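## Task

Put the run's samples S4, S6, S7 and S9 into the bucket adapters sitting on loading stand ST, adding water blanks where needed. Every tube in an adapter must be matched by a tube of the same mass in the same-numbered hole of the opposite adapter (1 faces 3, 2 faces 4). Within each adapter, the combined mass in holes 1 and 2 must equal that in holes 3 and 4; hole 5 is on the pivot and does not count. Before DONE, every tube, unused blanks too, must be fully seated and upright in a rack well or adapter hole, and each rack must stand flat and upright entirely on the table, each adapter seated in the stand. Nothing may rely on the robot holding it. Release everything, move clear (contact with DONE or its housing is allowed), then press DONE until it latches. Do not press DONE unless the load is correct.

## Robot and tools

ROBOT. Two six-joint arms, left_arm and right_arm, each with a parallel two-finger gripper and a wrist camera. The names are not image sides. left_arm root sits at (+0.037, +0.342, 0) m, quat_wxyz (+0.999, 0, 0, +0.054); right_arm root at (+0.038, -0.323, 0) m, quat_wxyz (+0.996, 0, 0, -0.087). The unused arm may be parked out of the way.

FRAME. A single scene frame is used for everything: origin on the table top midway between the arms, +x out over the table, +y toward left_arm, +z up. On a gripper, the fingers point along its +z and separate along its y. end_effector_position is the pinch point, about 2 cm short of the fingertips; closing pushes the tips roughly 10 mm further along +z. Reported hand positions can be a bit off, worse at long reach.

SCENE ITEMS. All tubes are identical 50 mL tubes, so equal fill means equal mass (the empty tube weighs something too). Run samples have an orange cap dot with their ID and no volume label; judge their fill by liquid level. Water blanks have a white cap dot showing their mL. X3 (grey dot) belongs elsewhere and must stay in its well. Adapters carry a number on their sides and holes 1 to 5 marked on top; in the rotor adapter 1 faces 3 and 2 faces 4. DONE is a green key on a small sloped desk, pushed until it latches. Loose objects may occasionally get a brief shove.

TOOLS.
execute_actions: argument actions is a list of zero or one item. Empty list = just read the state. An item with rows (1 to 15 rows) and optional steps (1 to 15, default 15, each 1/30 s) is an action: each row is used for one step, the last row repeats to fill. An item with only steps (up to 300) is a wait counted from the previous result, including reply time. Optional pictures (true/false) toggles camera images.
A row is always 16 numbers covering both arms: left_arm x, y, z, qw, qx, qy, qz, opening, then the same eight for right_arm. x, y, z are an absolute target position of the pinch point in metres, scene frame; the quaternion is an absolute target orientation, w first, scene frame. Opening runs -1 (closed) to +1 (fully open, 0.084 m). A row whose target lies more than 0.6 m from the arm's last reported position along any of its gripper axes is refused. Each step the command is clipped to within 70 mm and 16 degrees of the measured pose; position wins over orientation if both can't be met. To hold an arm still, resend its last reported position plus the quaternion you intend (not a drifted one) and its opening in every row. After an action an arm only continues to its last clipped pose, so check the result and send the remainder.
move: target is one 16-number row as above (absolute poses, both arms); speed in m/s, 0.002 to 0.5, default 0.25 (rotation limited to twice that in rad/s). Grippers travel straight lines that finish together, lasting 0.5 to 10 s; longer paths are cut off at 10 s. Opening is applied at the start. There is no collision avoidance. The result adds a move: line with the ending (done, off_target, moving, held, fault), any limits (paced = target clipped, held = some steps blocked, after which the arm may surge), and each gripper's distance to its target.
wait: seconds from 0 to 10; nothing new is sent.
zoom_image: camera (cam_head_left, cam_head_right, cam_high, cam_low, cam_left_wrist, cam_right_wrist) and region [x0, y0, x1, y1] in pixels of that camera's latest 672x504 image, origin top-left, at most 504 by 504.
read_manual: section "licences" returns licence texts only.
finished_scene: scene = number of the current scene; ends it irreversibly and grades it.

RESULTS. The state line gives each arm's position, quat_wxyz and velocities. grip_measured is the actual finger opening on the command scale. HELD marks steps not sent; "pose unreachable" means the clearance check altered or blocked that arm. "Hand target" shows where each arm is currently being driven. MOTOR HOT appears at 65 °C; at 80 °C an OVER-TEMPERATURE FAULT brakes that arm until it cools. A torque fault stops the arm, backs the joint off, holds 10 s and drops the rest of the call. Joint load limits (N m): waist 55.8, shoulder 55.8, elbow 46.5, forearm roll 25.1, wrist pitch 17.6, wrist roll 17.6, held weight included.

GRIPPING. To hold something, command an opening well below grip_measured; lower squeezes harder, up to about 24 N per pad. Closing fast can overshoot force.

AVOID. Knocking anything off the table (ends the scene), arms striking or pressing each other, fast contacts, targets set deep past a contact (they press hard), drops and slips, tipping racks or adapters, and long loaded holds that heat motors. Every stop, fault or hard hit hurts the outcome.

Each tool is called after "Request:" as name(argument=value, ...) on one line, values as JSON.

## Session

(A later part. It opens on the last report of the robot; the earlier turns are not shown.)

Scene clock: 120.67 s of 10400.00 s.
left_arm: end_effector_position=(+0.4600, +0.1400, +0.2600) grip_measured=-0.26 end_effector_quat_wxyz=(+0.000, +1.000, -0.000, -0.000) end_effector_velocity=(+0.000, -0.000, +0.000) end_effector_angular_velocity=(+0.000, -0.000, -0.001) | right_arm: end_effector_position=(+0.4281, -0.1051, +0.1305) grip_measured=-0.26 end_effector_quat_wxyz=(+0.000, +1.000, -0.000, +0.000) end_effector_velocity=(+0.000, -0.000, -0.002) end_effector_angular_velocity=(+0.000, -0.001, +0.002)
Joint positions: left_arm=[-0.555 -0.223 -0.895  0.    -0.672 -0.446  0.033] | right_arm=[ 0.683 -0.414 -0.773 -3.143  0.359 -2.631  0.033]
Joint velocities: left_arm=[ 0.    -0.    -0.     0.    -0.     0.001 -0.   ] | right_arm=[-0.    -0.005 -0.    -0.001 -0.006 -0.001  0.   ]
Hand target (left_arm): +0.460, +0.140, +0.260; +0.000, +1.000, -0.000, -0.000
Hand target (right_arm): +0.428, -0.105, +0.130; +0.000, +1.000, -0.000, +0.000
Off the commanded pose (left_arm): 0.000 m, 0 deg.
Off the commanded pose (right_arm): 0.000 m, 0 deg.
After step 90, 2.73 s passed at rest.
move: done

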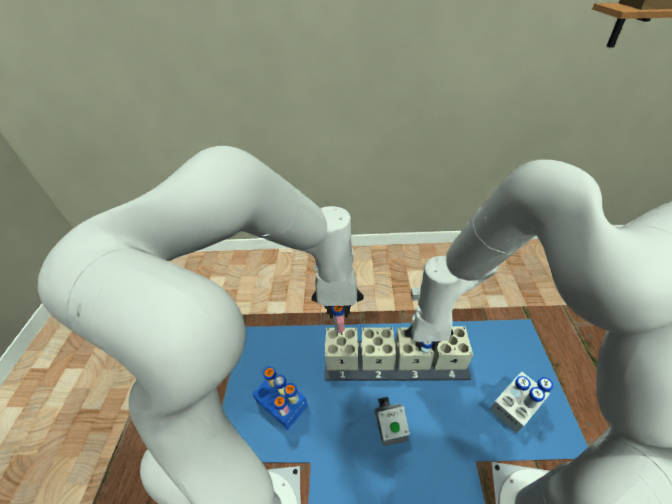

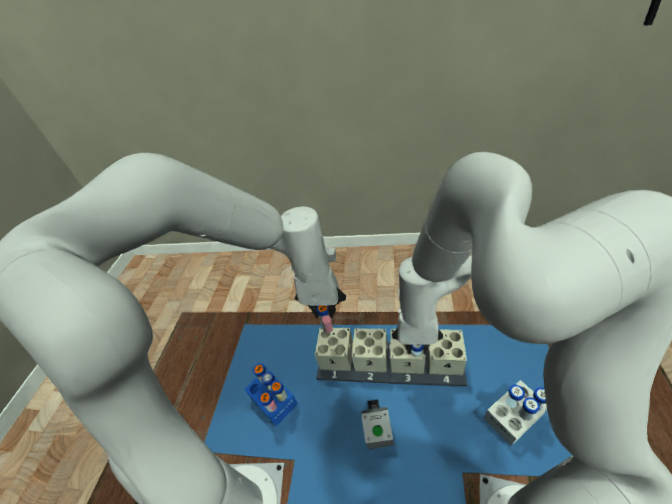

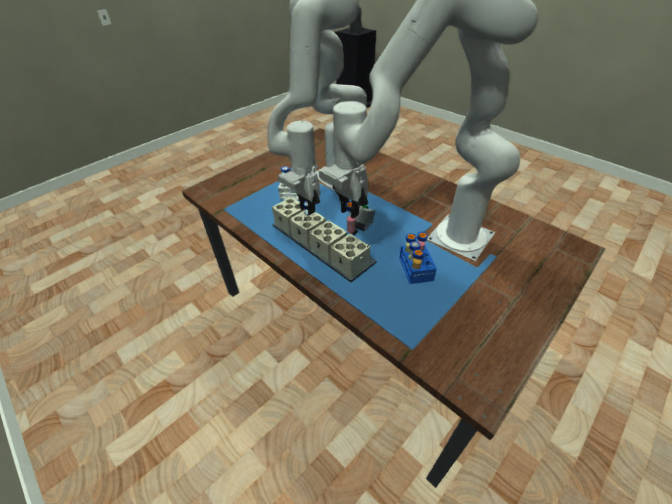

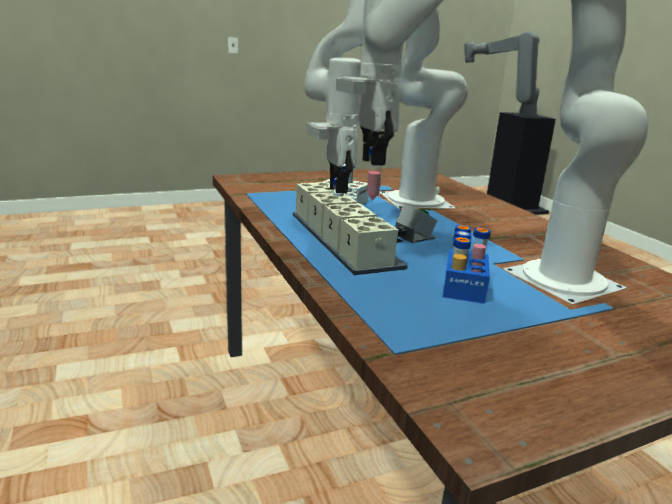

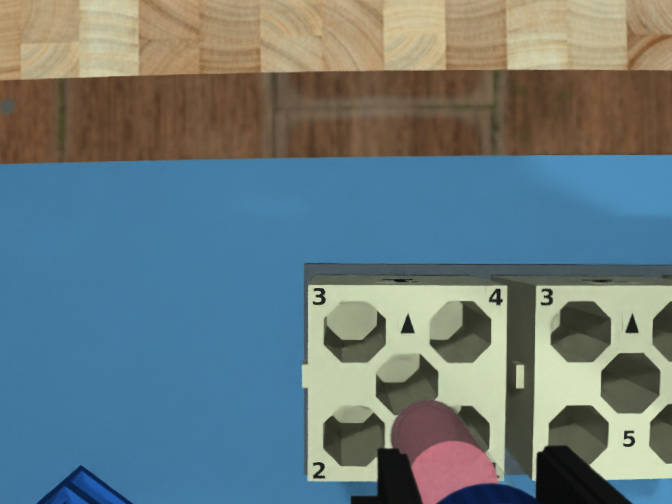

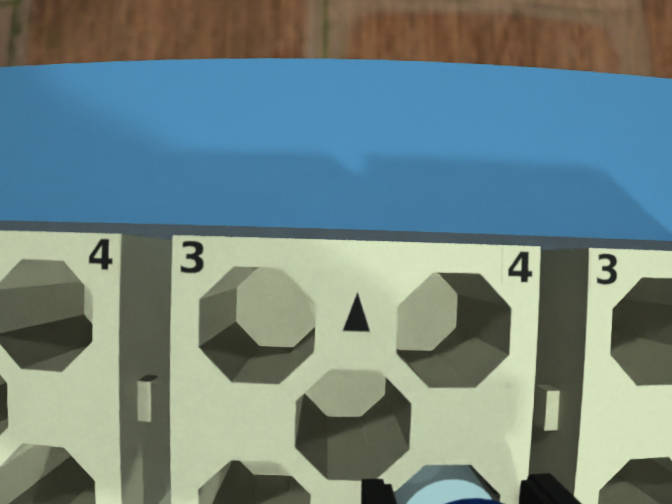

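Request:
execute_actions(actions=[{"rows":[[0.46,0.14,0.26,0,1,0,0,-0.5,0.428,-0.105,0.127,0,1,0,0,0.2]],"steps":10}], pictures=false)

Request:
move(target=[0.46,0.14,0.26,0,1,0,0,-0.5,0.428,-0.105,0.2,0,1,0,0,0.25])

Request:
move(target=[0.461,0.028,0.22,0,1,0,0,-0.5,0.301,-0.397,0.19,0,0.899,-0.438,0,0.25])

Scene clock: 130.87 s of 10400.00 s.
left_arm: end_effector_position=(+0.4600, +0.1400, +0.2600) grip_measured=-0.26 end_effector_quat_wxyz=(+0.000, +1.000, +0.000, +0.000) end_effector_velocity=(+0.000, -0.000, +0.001) end_effector_angular_velocity=(-0.001, -0.001, -0.002) | right_arm: end_effector_position=(+0.4280, -0.1050, +0.1273) grip_measured=+0.18 end_effector_quat_wxyz=(+0.000, +1.000, -0.000, -0.000) end_effector_velocity=(+0.000, +0.000, -0.003) end_effector_angular_velocity=(+0.001, -0.000, -0.000)
Joint positions: left_arm=[-0.555 -0.223 -0.895  0.    -0.672 -0.446  0.033] | right_arm=[ 0.683 -0.421 -0.773 -3.142  0.352 -2.632  0.052]
Joint velocities: left_arm=[-0.     0.001 -0.     0.     0.     0.001 -0.   ] | right_arm=[-0.    -0.006 -0.     0.001 -0.006 -0.001  0.007]
Hand target (left_arm): +0.460, +0.140, +0.260; +0.000, +1.000, -0.000, +0.000
Hand target (right_arm): +0.428, -0.105, +0.127; +0.000, +1.000, -0.000, +0.000
Off the commanded pose (left_arm): 0.000 m, 0 deg.
Off the commanded pose (right_arm): 0.000 m, 0 deg.
Steps of this call (steps 1 to 90: nothing new was sent; then 6.87 s passed at rest; steps 91 to 100: all 10 steps of this action). Readings (end_effector_position):
91: left_arm (+0.4600, +0.1400, +0.2600) | right_arm (+0.4281, -0.1051, +0.1302)
92: left_arm (+0.4600, +0.1400, +0.2600) | right_arm (+0.4282, -0.1050, +0.1299)
94: left_arm (+0.4600, +0.1400, +0.2600) | right_arm (+0.4281, -0.1050, +0.1289)
98: left_arm (+0.4600, +0.1400, +0.2600) | right_arm (+0.4280, -0.1050, +0.1276)
100: the state above

Scene clock: 132.13 s of 10400.00 s.
left_arm: end_effector_position=(+0.4600, +0.1400, +0.2600) grip_measured=-0.26 end_effector_quat_wxyz=(+0.000, +1.000, +0.000, +0.000) end_effector_velocity=(-0.000, +0.000, -0.000) end_effector_angular_velocity=(+0.001, +0.000, -0.002) | right_arm: end_effector_position=(+0.4278, -0.1050, +0.1995) grip_measured=+0.24 end_effector_quat_wxyz=(-0.000, +1.000, +0.000, -0.000) end_effector_velocity=(+0.000, -0.000, +0.002) end_effector_angular_velocity=(+0.001, -0.001, +0.001)
Joint positions: left_arm=[-0.555 -0.223 -0.895  0.    -0.672 -0.446  0.033] | right_arm=[ 0.683 -0.273 -0.792 -3.141  0.519 -2.633  0.054]
Joint velocities: left_arm=[-0.    -0.001 -0.     0.001 -0.     0.001 -0.   ] | right_arm=[-0.     0.005 -0.001 -0.     0.004 -0.001  0.   ]
Hand target (left_arm): +0.460, +0.140, +0.260; +0.000, +1.000, +0.000, +0.000
Hand target (right_arm): +0.428, -0.105, +0.200; -0.000, +1.000, +0.000, -0.000
Off the commanded pose (left_arm): 0.000 m, 0 deg.
Off the commanded pose (right_arm): 0.001 m, 0 deg.
move: done

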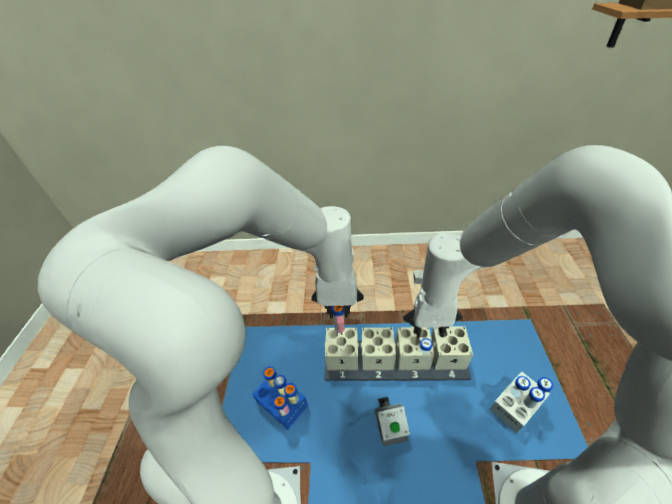

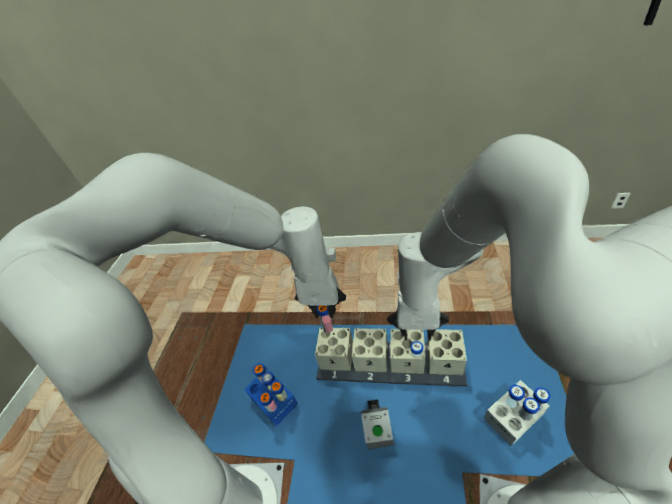

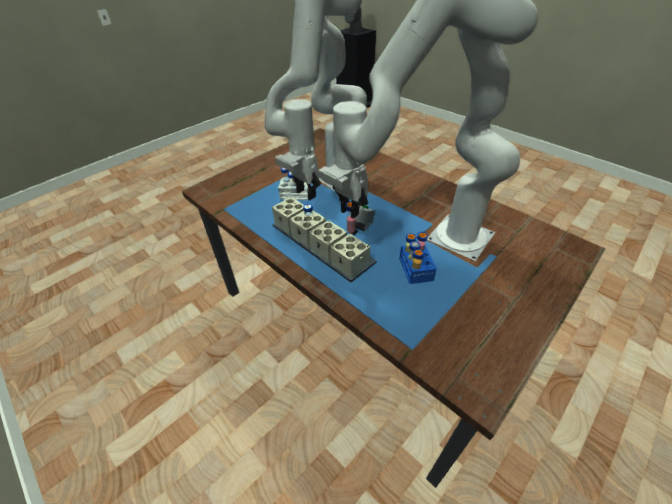

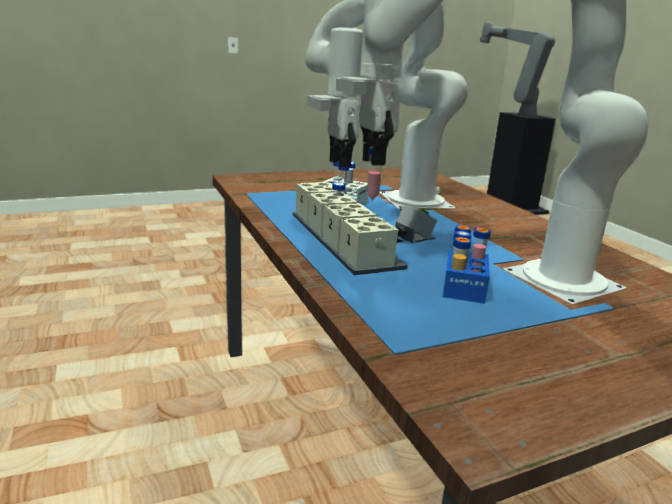

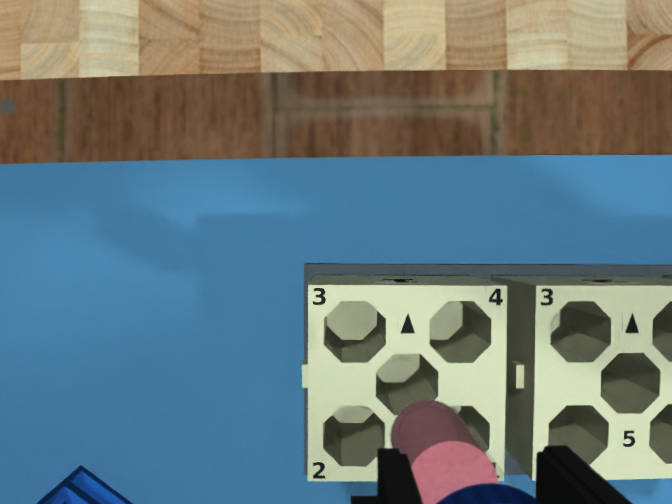

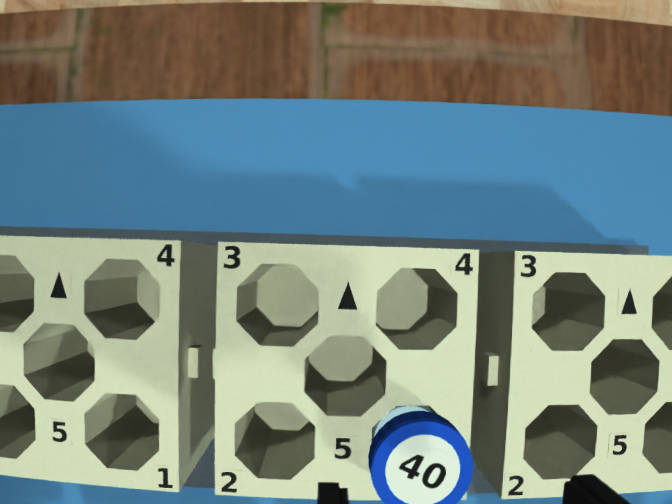

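Scene clock: 134.63 s of 10400.00 s.
left_arm: end_effector_position=(+0.4611, +0.0280, +0.2201) grip_measured=-0.26 end_effector_quat_wxyz=(+0.000, +1.000, +0.000, -0.000) end_effector_velocity=(+0.001, -0.001, +0.000) end_effector_angular_velocity=(-0.000, -0.002, -0.001) | right_arm: end_effector_position=(+0.3004, -0.3959, +0.1895) grip_measured=+0.24 end_effector_quat_wxyz=(+0.001, +0.899, -0.438, +0.001) end_effector_velocity=(-0.001, -0.002, -0.000) end_effector_angular_velocity=(+0.001, +0.002, -0.002)
Joint positions: left_arm=[-0.746 -0.413 -1.04  -0.001 -0.628 -0.637  0.033] | right_arm=[-0.096  0.128 -0.327 -3.145  0.453 -2.502  0.054]
Joint velocities: left_arm=[-0.001 -0.001 -0.002  0.001  0.    -0.001 -0.   ] | right_arm=[-0.008 -0.001 -0.     0.001  0.001 -0.008  0.   ]
Hand target (left_arm): +0.461, +0.028, +0.220; +0.000, +1.000, +0.000, -0.000
Hand target (right_arm): +0.300, -0.396, +0.189; +0.001, +0.899, -0.438, +0.001
Off the commanded pose (left_arm): 0.000 m, 0 deg.
Off the commanded pose (right_arm): 0.001 m, 0 deg.
move: done

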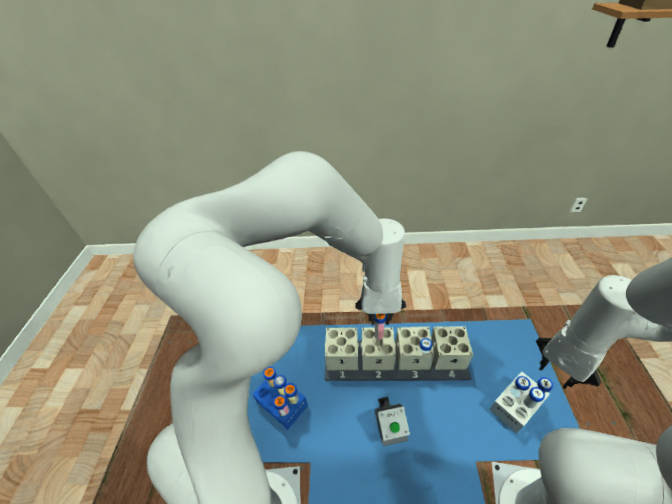

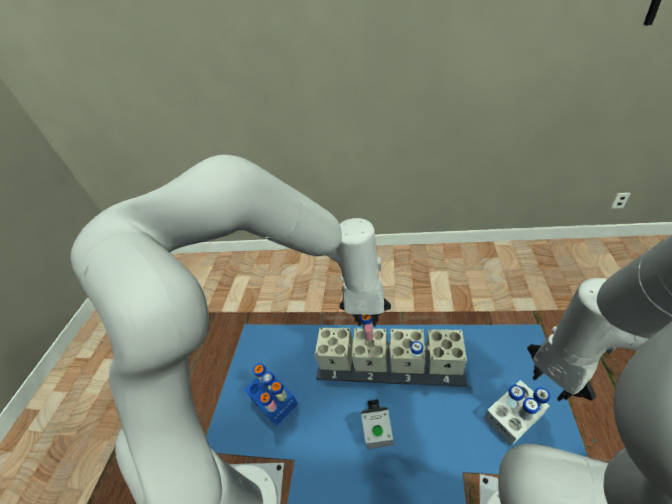

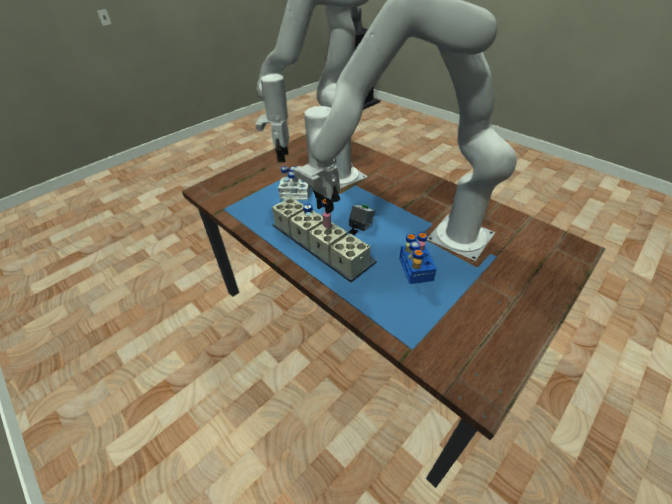

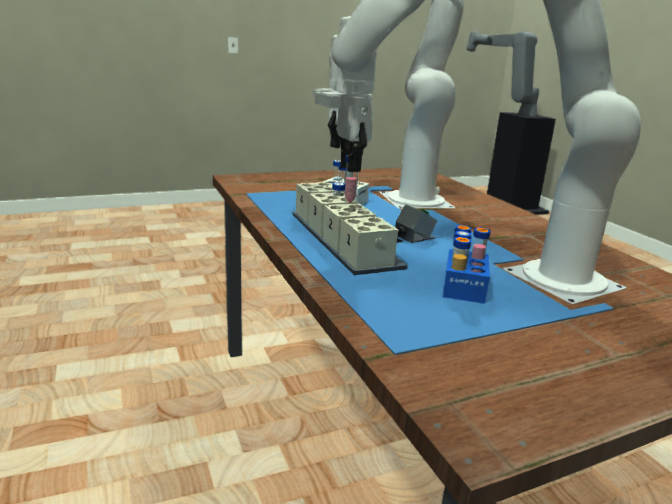

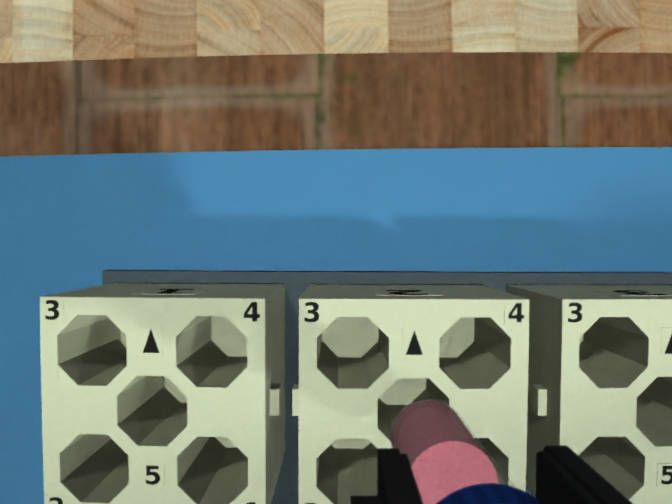

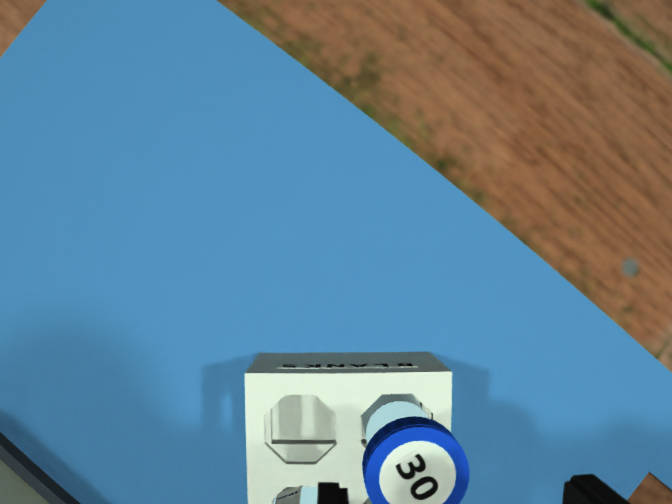

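Request:
move(target=[0.46,0.028,0.128,0,1,0,0,-0.5,0.303,-0.394,0.112,0,0.899,-0.438,0,0.25], speed=0.05)

Request:
execute_actions(actions=[{"rows":[[0.46,0.028,0.128,0,1,0,0,0.25,0.303,-0.394,0.112,0,0.899,-0.438,0,-0.5]]}], pictures=false)

Request:
move(target=[0.46,0.028,0.2,0,1,0,0,0.25,0.303,-0.394,0.25,0,0.899,-0.438,0,-0.5], speed=0.2)

Request:
move(target=[0.272,0.295,0.19,0,0.95,-0.312,0,0.25,0.453,-0.19,0.22,0,1,0,0,-0.5])

Scene clock: 143.67 s of 10400.00 s.
left_arm: end_effector_position=(+0.4601, +0.0280, +0.1283) grip_measured=-0.26 end_effector_quat_wxyz=(-0.000, +1.000, +0.000, +0.000) end_effector_velocity=(-0.000, +0.000, -0.003) end_effector_angular_velocity=(+0.001, +0.001, +0.001) | right_arm: end_effector_position=(+0.3029, -0.3942, +0.1126) grip_measured=+0.24 end_effector_quat_wxyz=(+0.000, +0.899, -0.438, +0.000) end_effector_velocity=(+0.001, +0.000, -0.002) end_effector_angular_velocity=(+0.000, +0.001, +0.003)
Joint positions: left_arm=[-0.748 -0.565 -1.009  0.001 -0.443 -0.64   0.033] | right_arm=[-0.088 -0.135 -0.31  -3.146  0.175 -2.492  0.054]
Joint velocities: left_arm=[-0.    -0.005  0.     0.     0.004 -0.001 -0.   ] | right_arm=[ 0.001 -0.009 -0.002 -0.001 -0.006 -0.001 -0.   ]
Hand target (left_arm): +0.460, +0.028, +0.128; -0.000, +1.000, +0.000, +0.000
Hand target (right_arm): +0.303, -0.394, +0.112; +0.000, +0.899, -0.438, +0.000
Off the commanded pose (left_arm): 0.000 m, 0 deg.
Off the commanded pose (right_arm): 0.001 m, 0 deg.
After step 90, 3.77 s passed at rest.
move: done

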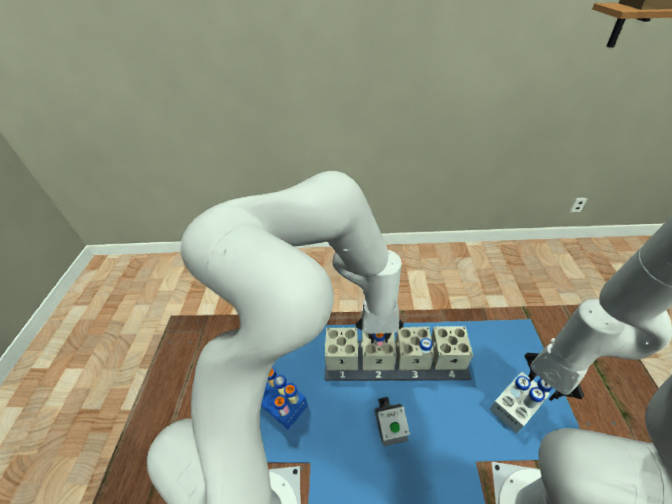

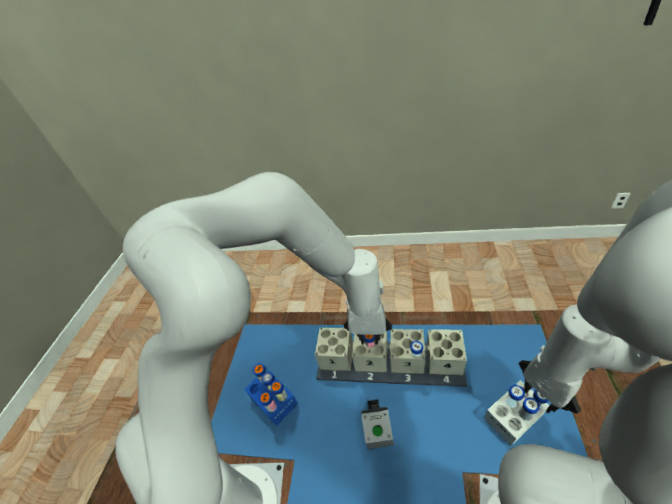

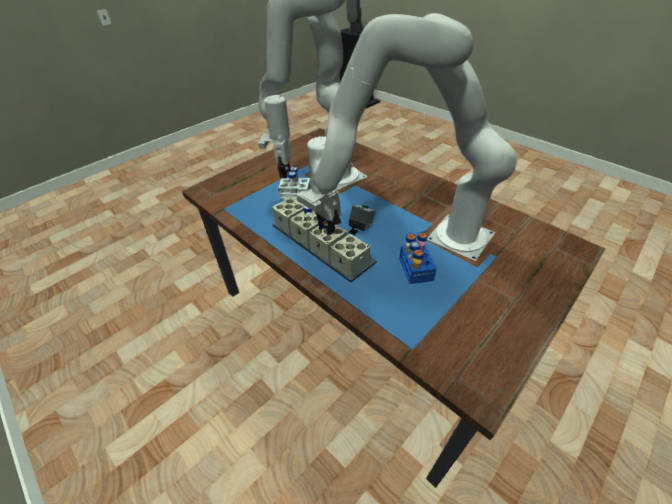

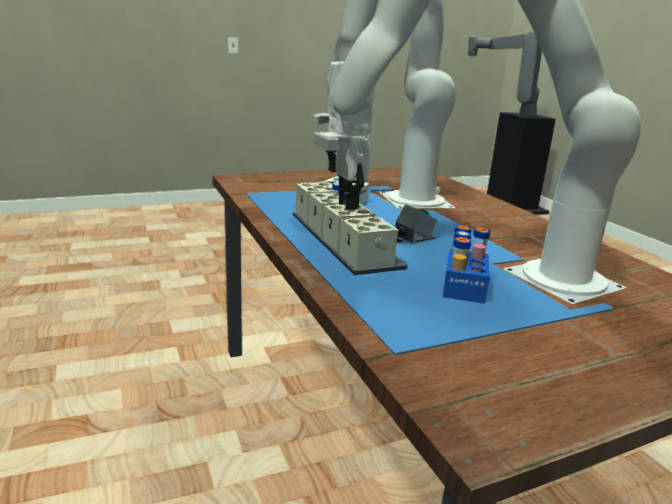

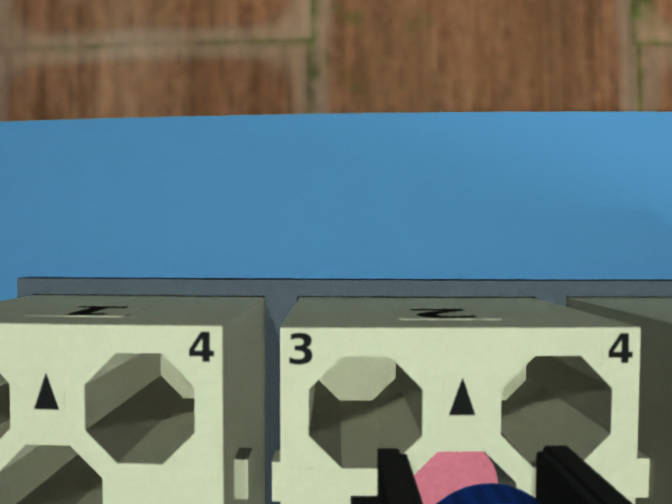

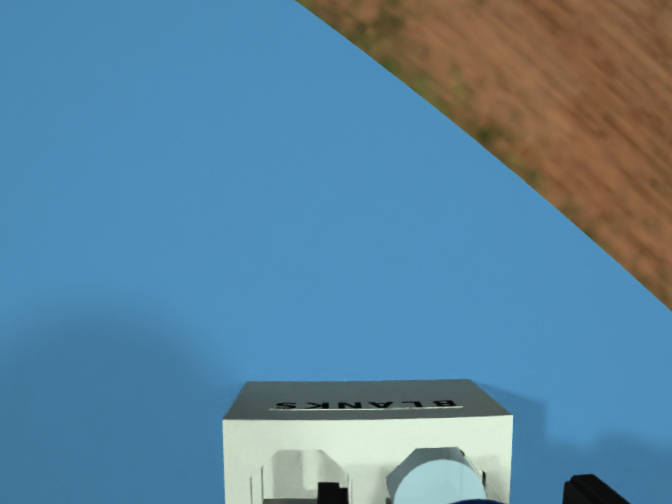

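Scene clock: 144.17 s of 10400.00 s.
left_arm: end_effector_position=(+0.4600, +0.0280, +0.1280) grip_measured=+0.24 end_effector_quat_wxyz=(+0.000, +1.000, +0.000, +0.000) end_effector_velocity=(+0.000, -0.000, +0.000) end_effector_angular_velocity=(-0.001, +0.000, +0.002) | right_arm: end_effector_position=(+0.3031, -0.3940, +0.1121) grip_measured=-0.26 end_effector_quat_wxyz=(+0.000, +0.899, -0.438, +0.000) end_effector_velocity=(+0.000, -0.000, -0.000) end_effector_angular_velocity=(+0.000, -0.000, +0.001)
Joint positions: left_arm=[-0.748 -0.566 -1.008  0.    -0.442 -0.639  0.054] | right_arm=[-0.088 -0.137 -0.311 -3.142  0.173 -2.496  0.033]
Joint velocities: left_arm=[ 0.     0.    -0.    -0.002  0.    -0.     0.001] | right_arm=[-0.001 -0.    -0.     0.002 -0.    -0.003  0.   ]
Hand target (left_arm): +0.460, +0.028, +0.128; -0.000, +1.000, +0.000, +0.000
Hand target (right_arm): +0.303, -0.394, +0.112; +0.000, +0.899, -0.438, +0.000
Off the commanded pose (left_arm): 0.000 m, 0 deg.
Off the commanded pose (right_arm): 0.000 m, 0 deg.
Steps of this call (steps 1 to 15: all 15 steps of this action). Readings (end_effector_position):
1: left_arm (+0.4601, +0.0280, +0.1282) | right_arm (+0.3030, -0.3942, +0.1125)
2: left_arm (+0.4601, +0.0280, +0.1282) | right_arm (+0.3030, -0.3942, +0.1125)
4: left_arm (+0.4601, +0.0279, +0.1281) | right_arm (+0.3030, -0.3941, +0.1123)
8: left_arm (+0.4601, +0.0279, +0.1281) | right_arm (+0.3031, -0.3941, +0.1122)
15: the state above

Scene clock: 145.80 s of 10400.00 s.
left_arm: end_effector_position=(+0.4599, +0.0280, +0.1999) grip_measured=+0.24 end_effector_quat_wxyz=(+0.000, +1.000, -0.000, -0.000) end_effector_velocity=(+0.000, +0.000, +0.001) end_effector_angular_velocity=(-0.001, -0.000, +0.000) | right_arm: end_effector_position=(+0.3031, -0.3937, +0.2491) grip_measured=-0.26 end_effector_quat_wxyz=(-0.001, +0.899, -0.438, -0.000) end_effector_velocity=(-0.000, +0.000, +0.003) end_effector_angular_velocity=(+0.001, -0.001, +0.000)
Joint positions: left_arm=[-0.748 -0.441 -1.026 -0.    -0.585 -0.639  0.054] | right_arm=[-0.088  0.27  -0.386 -3.139  0.656 -2.499  0.033]
Joint velocities: left_arm=[ 0.001  0.001 -0.    -0.001 -0.001  0.001 -0.   ] | right_arm=[-0.     0.008 -0.001  0.001  0.008 -0.002  0.   ]
Hand target (left_arm): +0.460, +0.028, +0.200; +0.000, +1.000, -0.000, -0.000
Hand target (right_arm): +0.303, -0.394, +0.249; -0.001, +0.899, -0.438, -0.000
Off the commanded pose (left_arm): 0.000 m, 0 deg.
Off the commanded pose (right_arm): 0.001 m, 0 deg.
move: done

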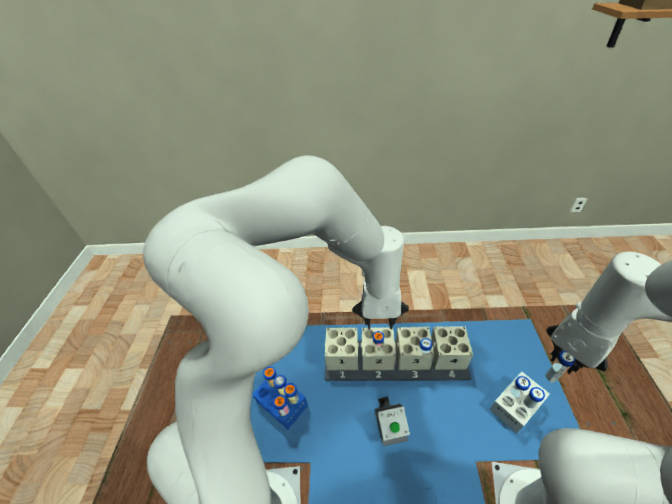

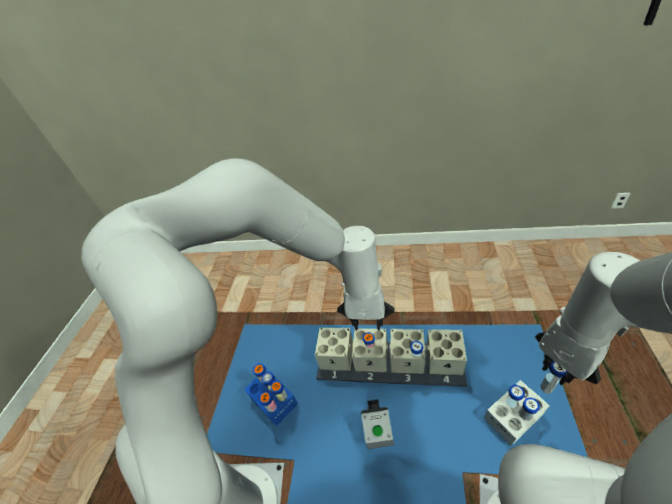

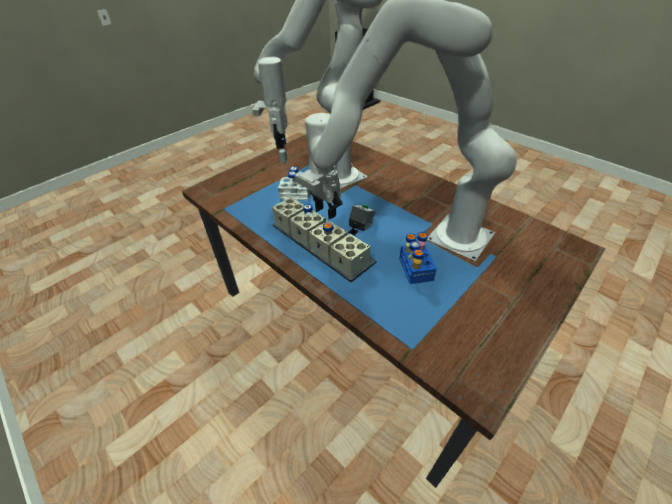

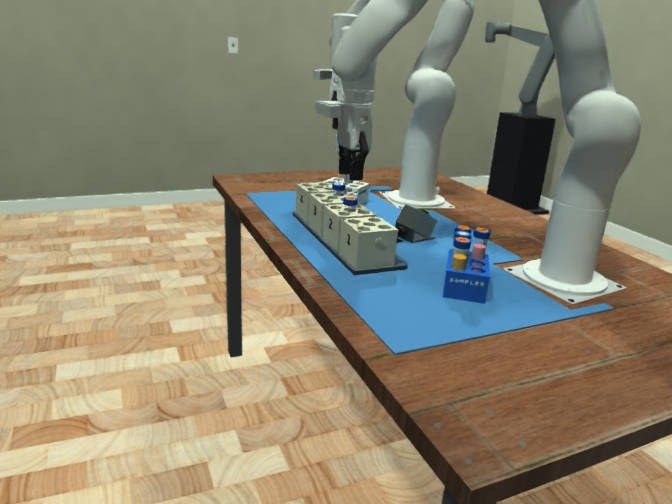

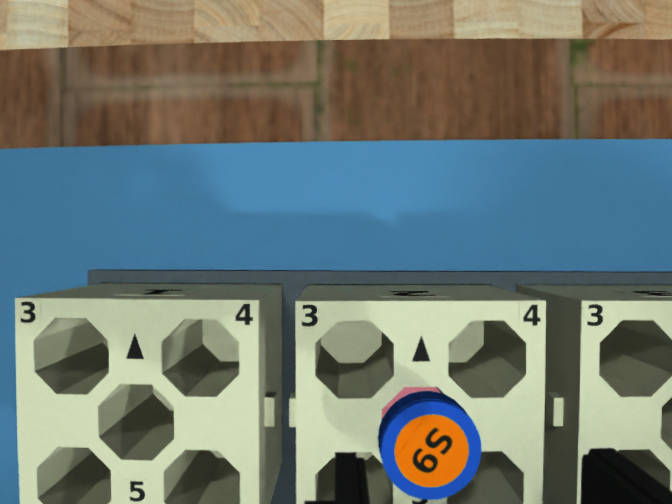

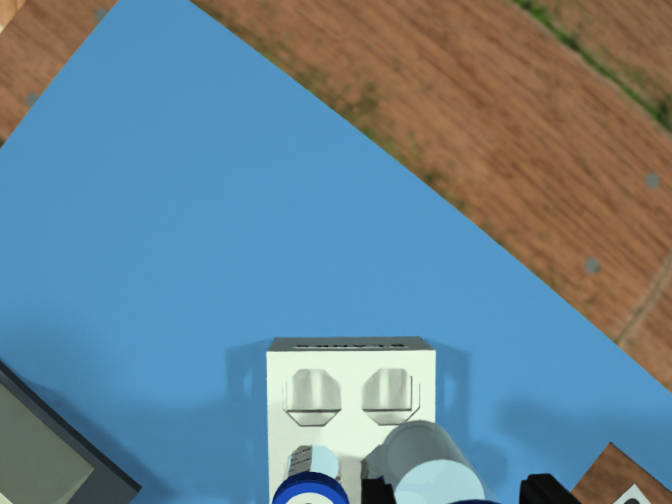

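Scene clock: 148.30 s of 10400.00 s.
left_arm: end_effector_position=(+0.2719, +0.2946, +0.1895) grip_measured=+0.24 end_effector_quat_wxyz=(-0.001, +0.950, -0.312, +0.000) end_effector_velocity=(-0.001, +0.002, +0.001) end_effector_angular_velocity=(-0.011, +0.004, -0.006) | right_arm: end_effector_position=(+0.4532, -0.1909, +0.2206) grip_measured=-0.26 end_effector_quat_wxyz=(-0.001, +1.000, -0.000, -0.000) end_effector_velocity=(+0.001, +0.001, +0.001) end_effector_angular_velocity=(+0.000, -0.001, +0.004)
Joint positions: left_arm=[-0.312  0.231 -0.246  0.006 -0.476  0.425  0.054] | right_arm=[ 0.481 -0.211 -0.774 -3.139  0.564 -2.836  0.033]
Joint velocities: left_arm=[ 0.021  0.007  0.002 -0.026 -0.006  0.05  -0.   ] | right_arm=[ 0.001 -0.001 -0.003  0.     0.001 -0.003  0.   ]
Hand target (left_arm): +0.272, +0.295, +0.190; -0.001, +0.950, -0.312, +0.000
Hand target (right_arm): +0.453, -0.191, +0.221; -0.001, +1.000, -0.000, -0.000
Off the commanded pose (left_arm): 0.001 m, 0 deg.
Off the commanded pose (right_arm): 0.001 m, 0 deg.
move: done

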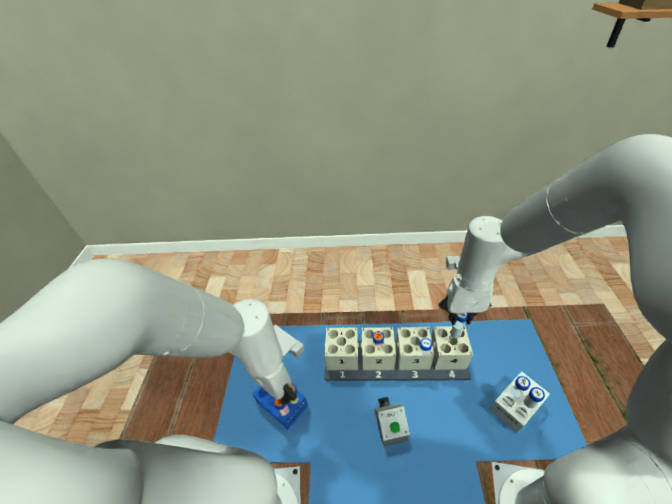

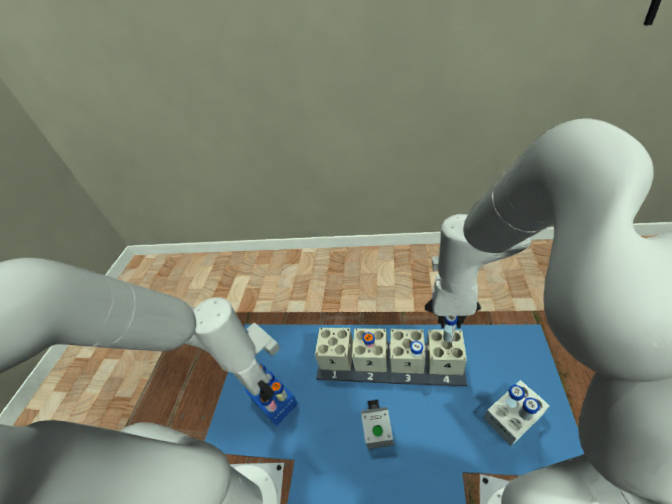

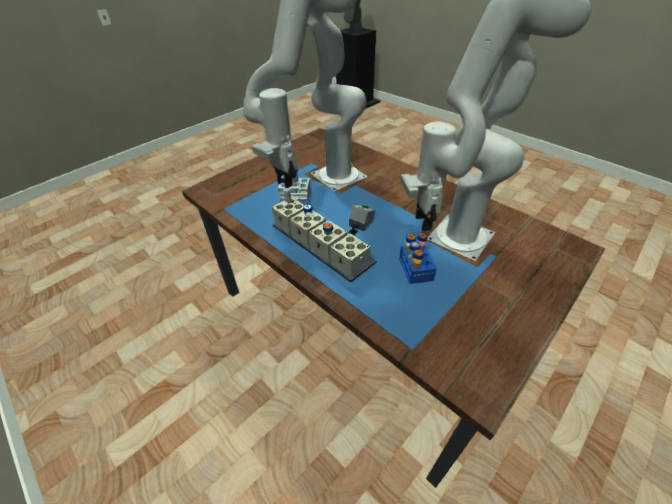

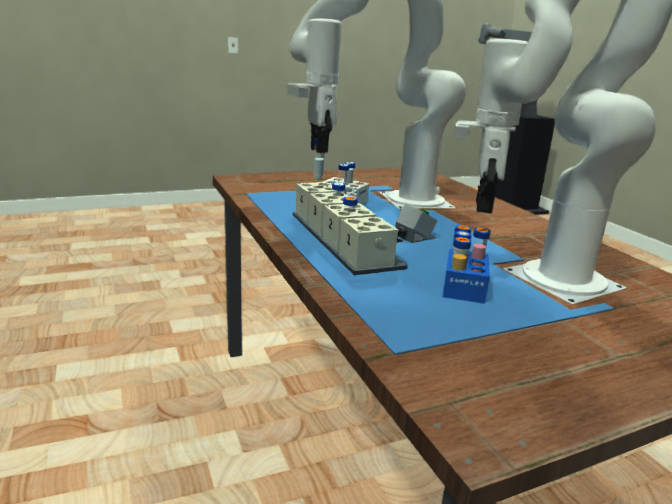

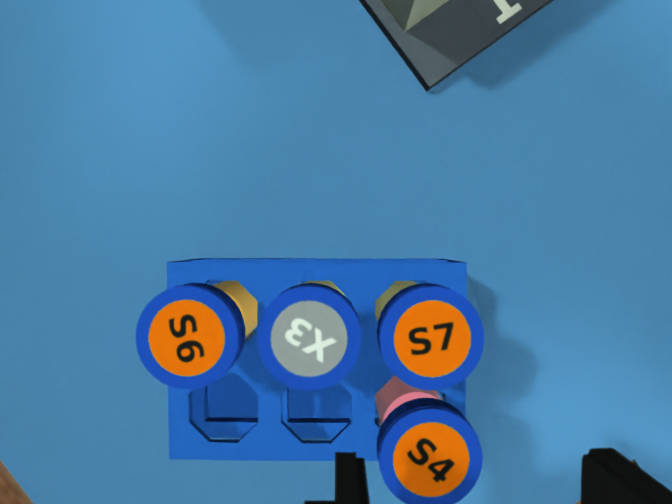

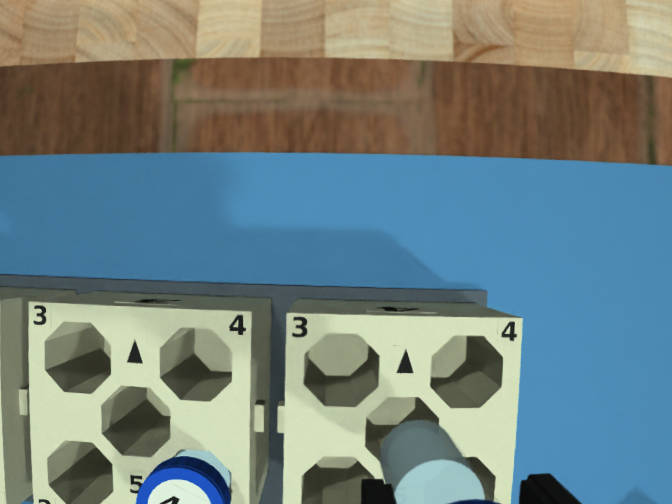

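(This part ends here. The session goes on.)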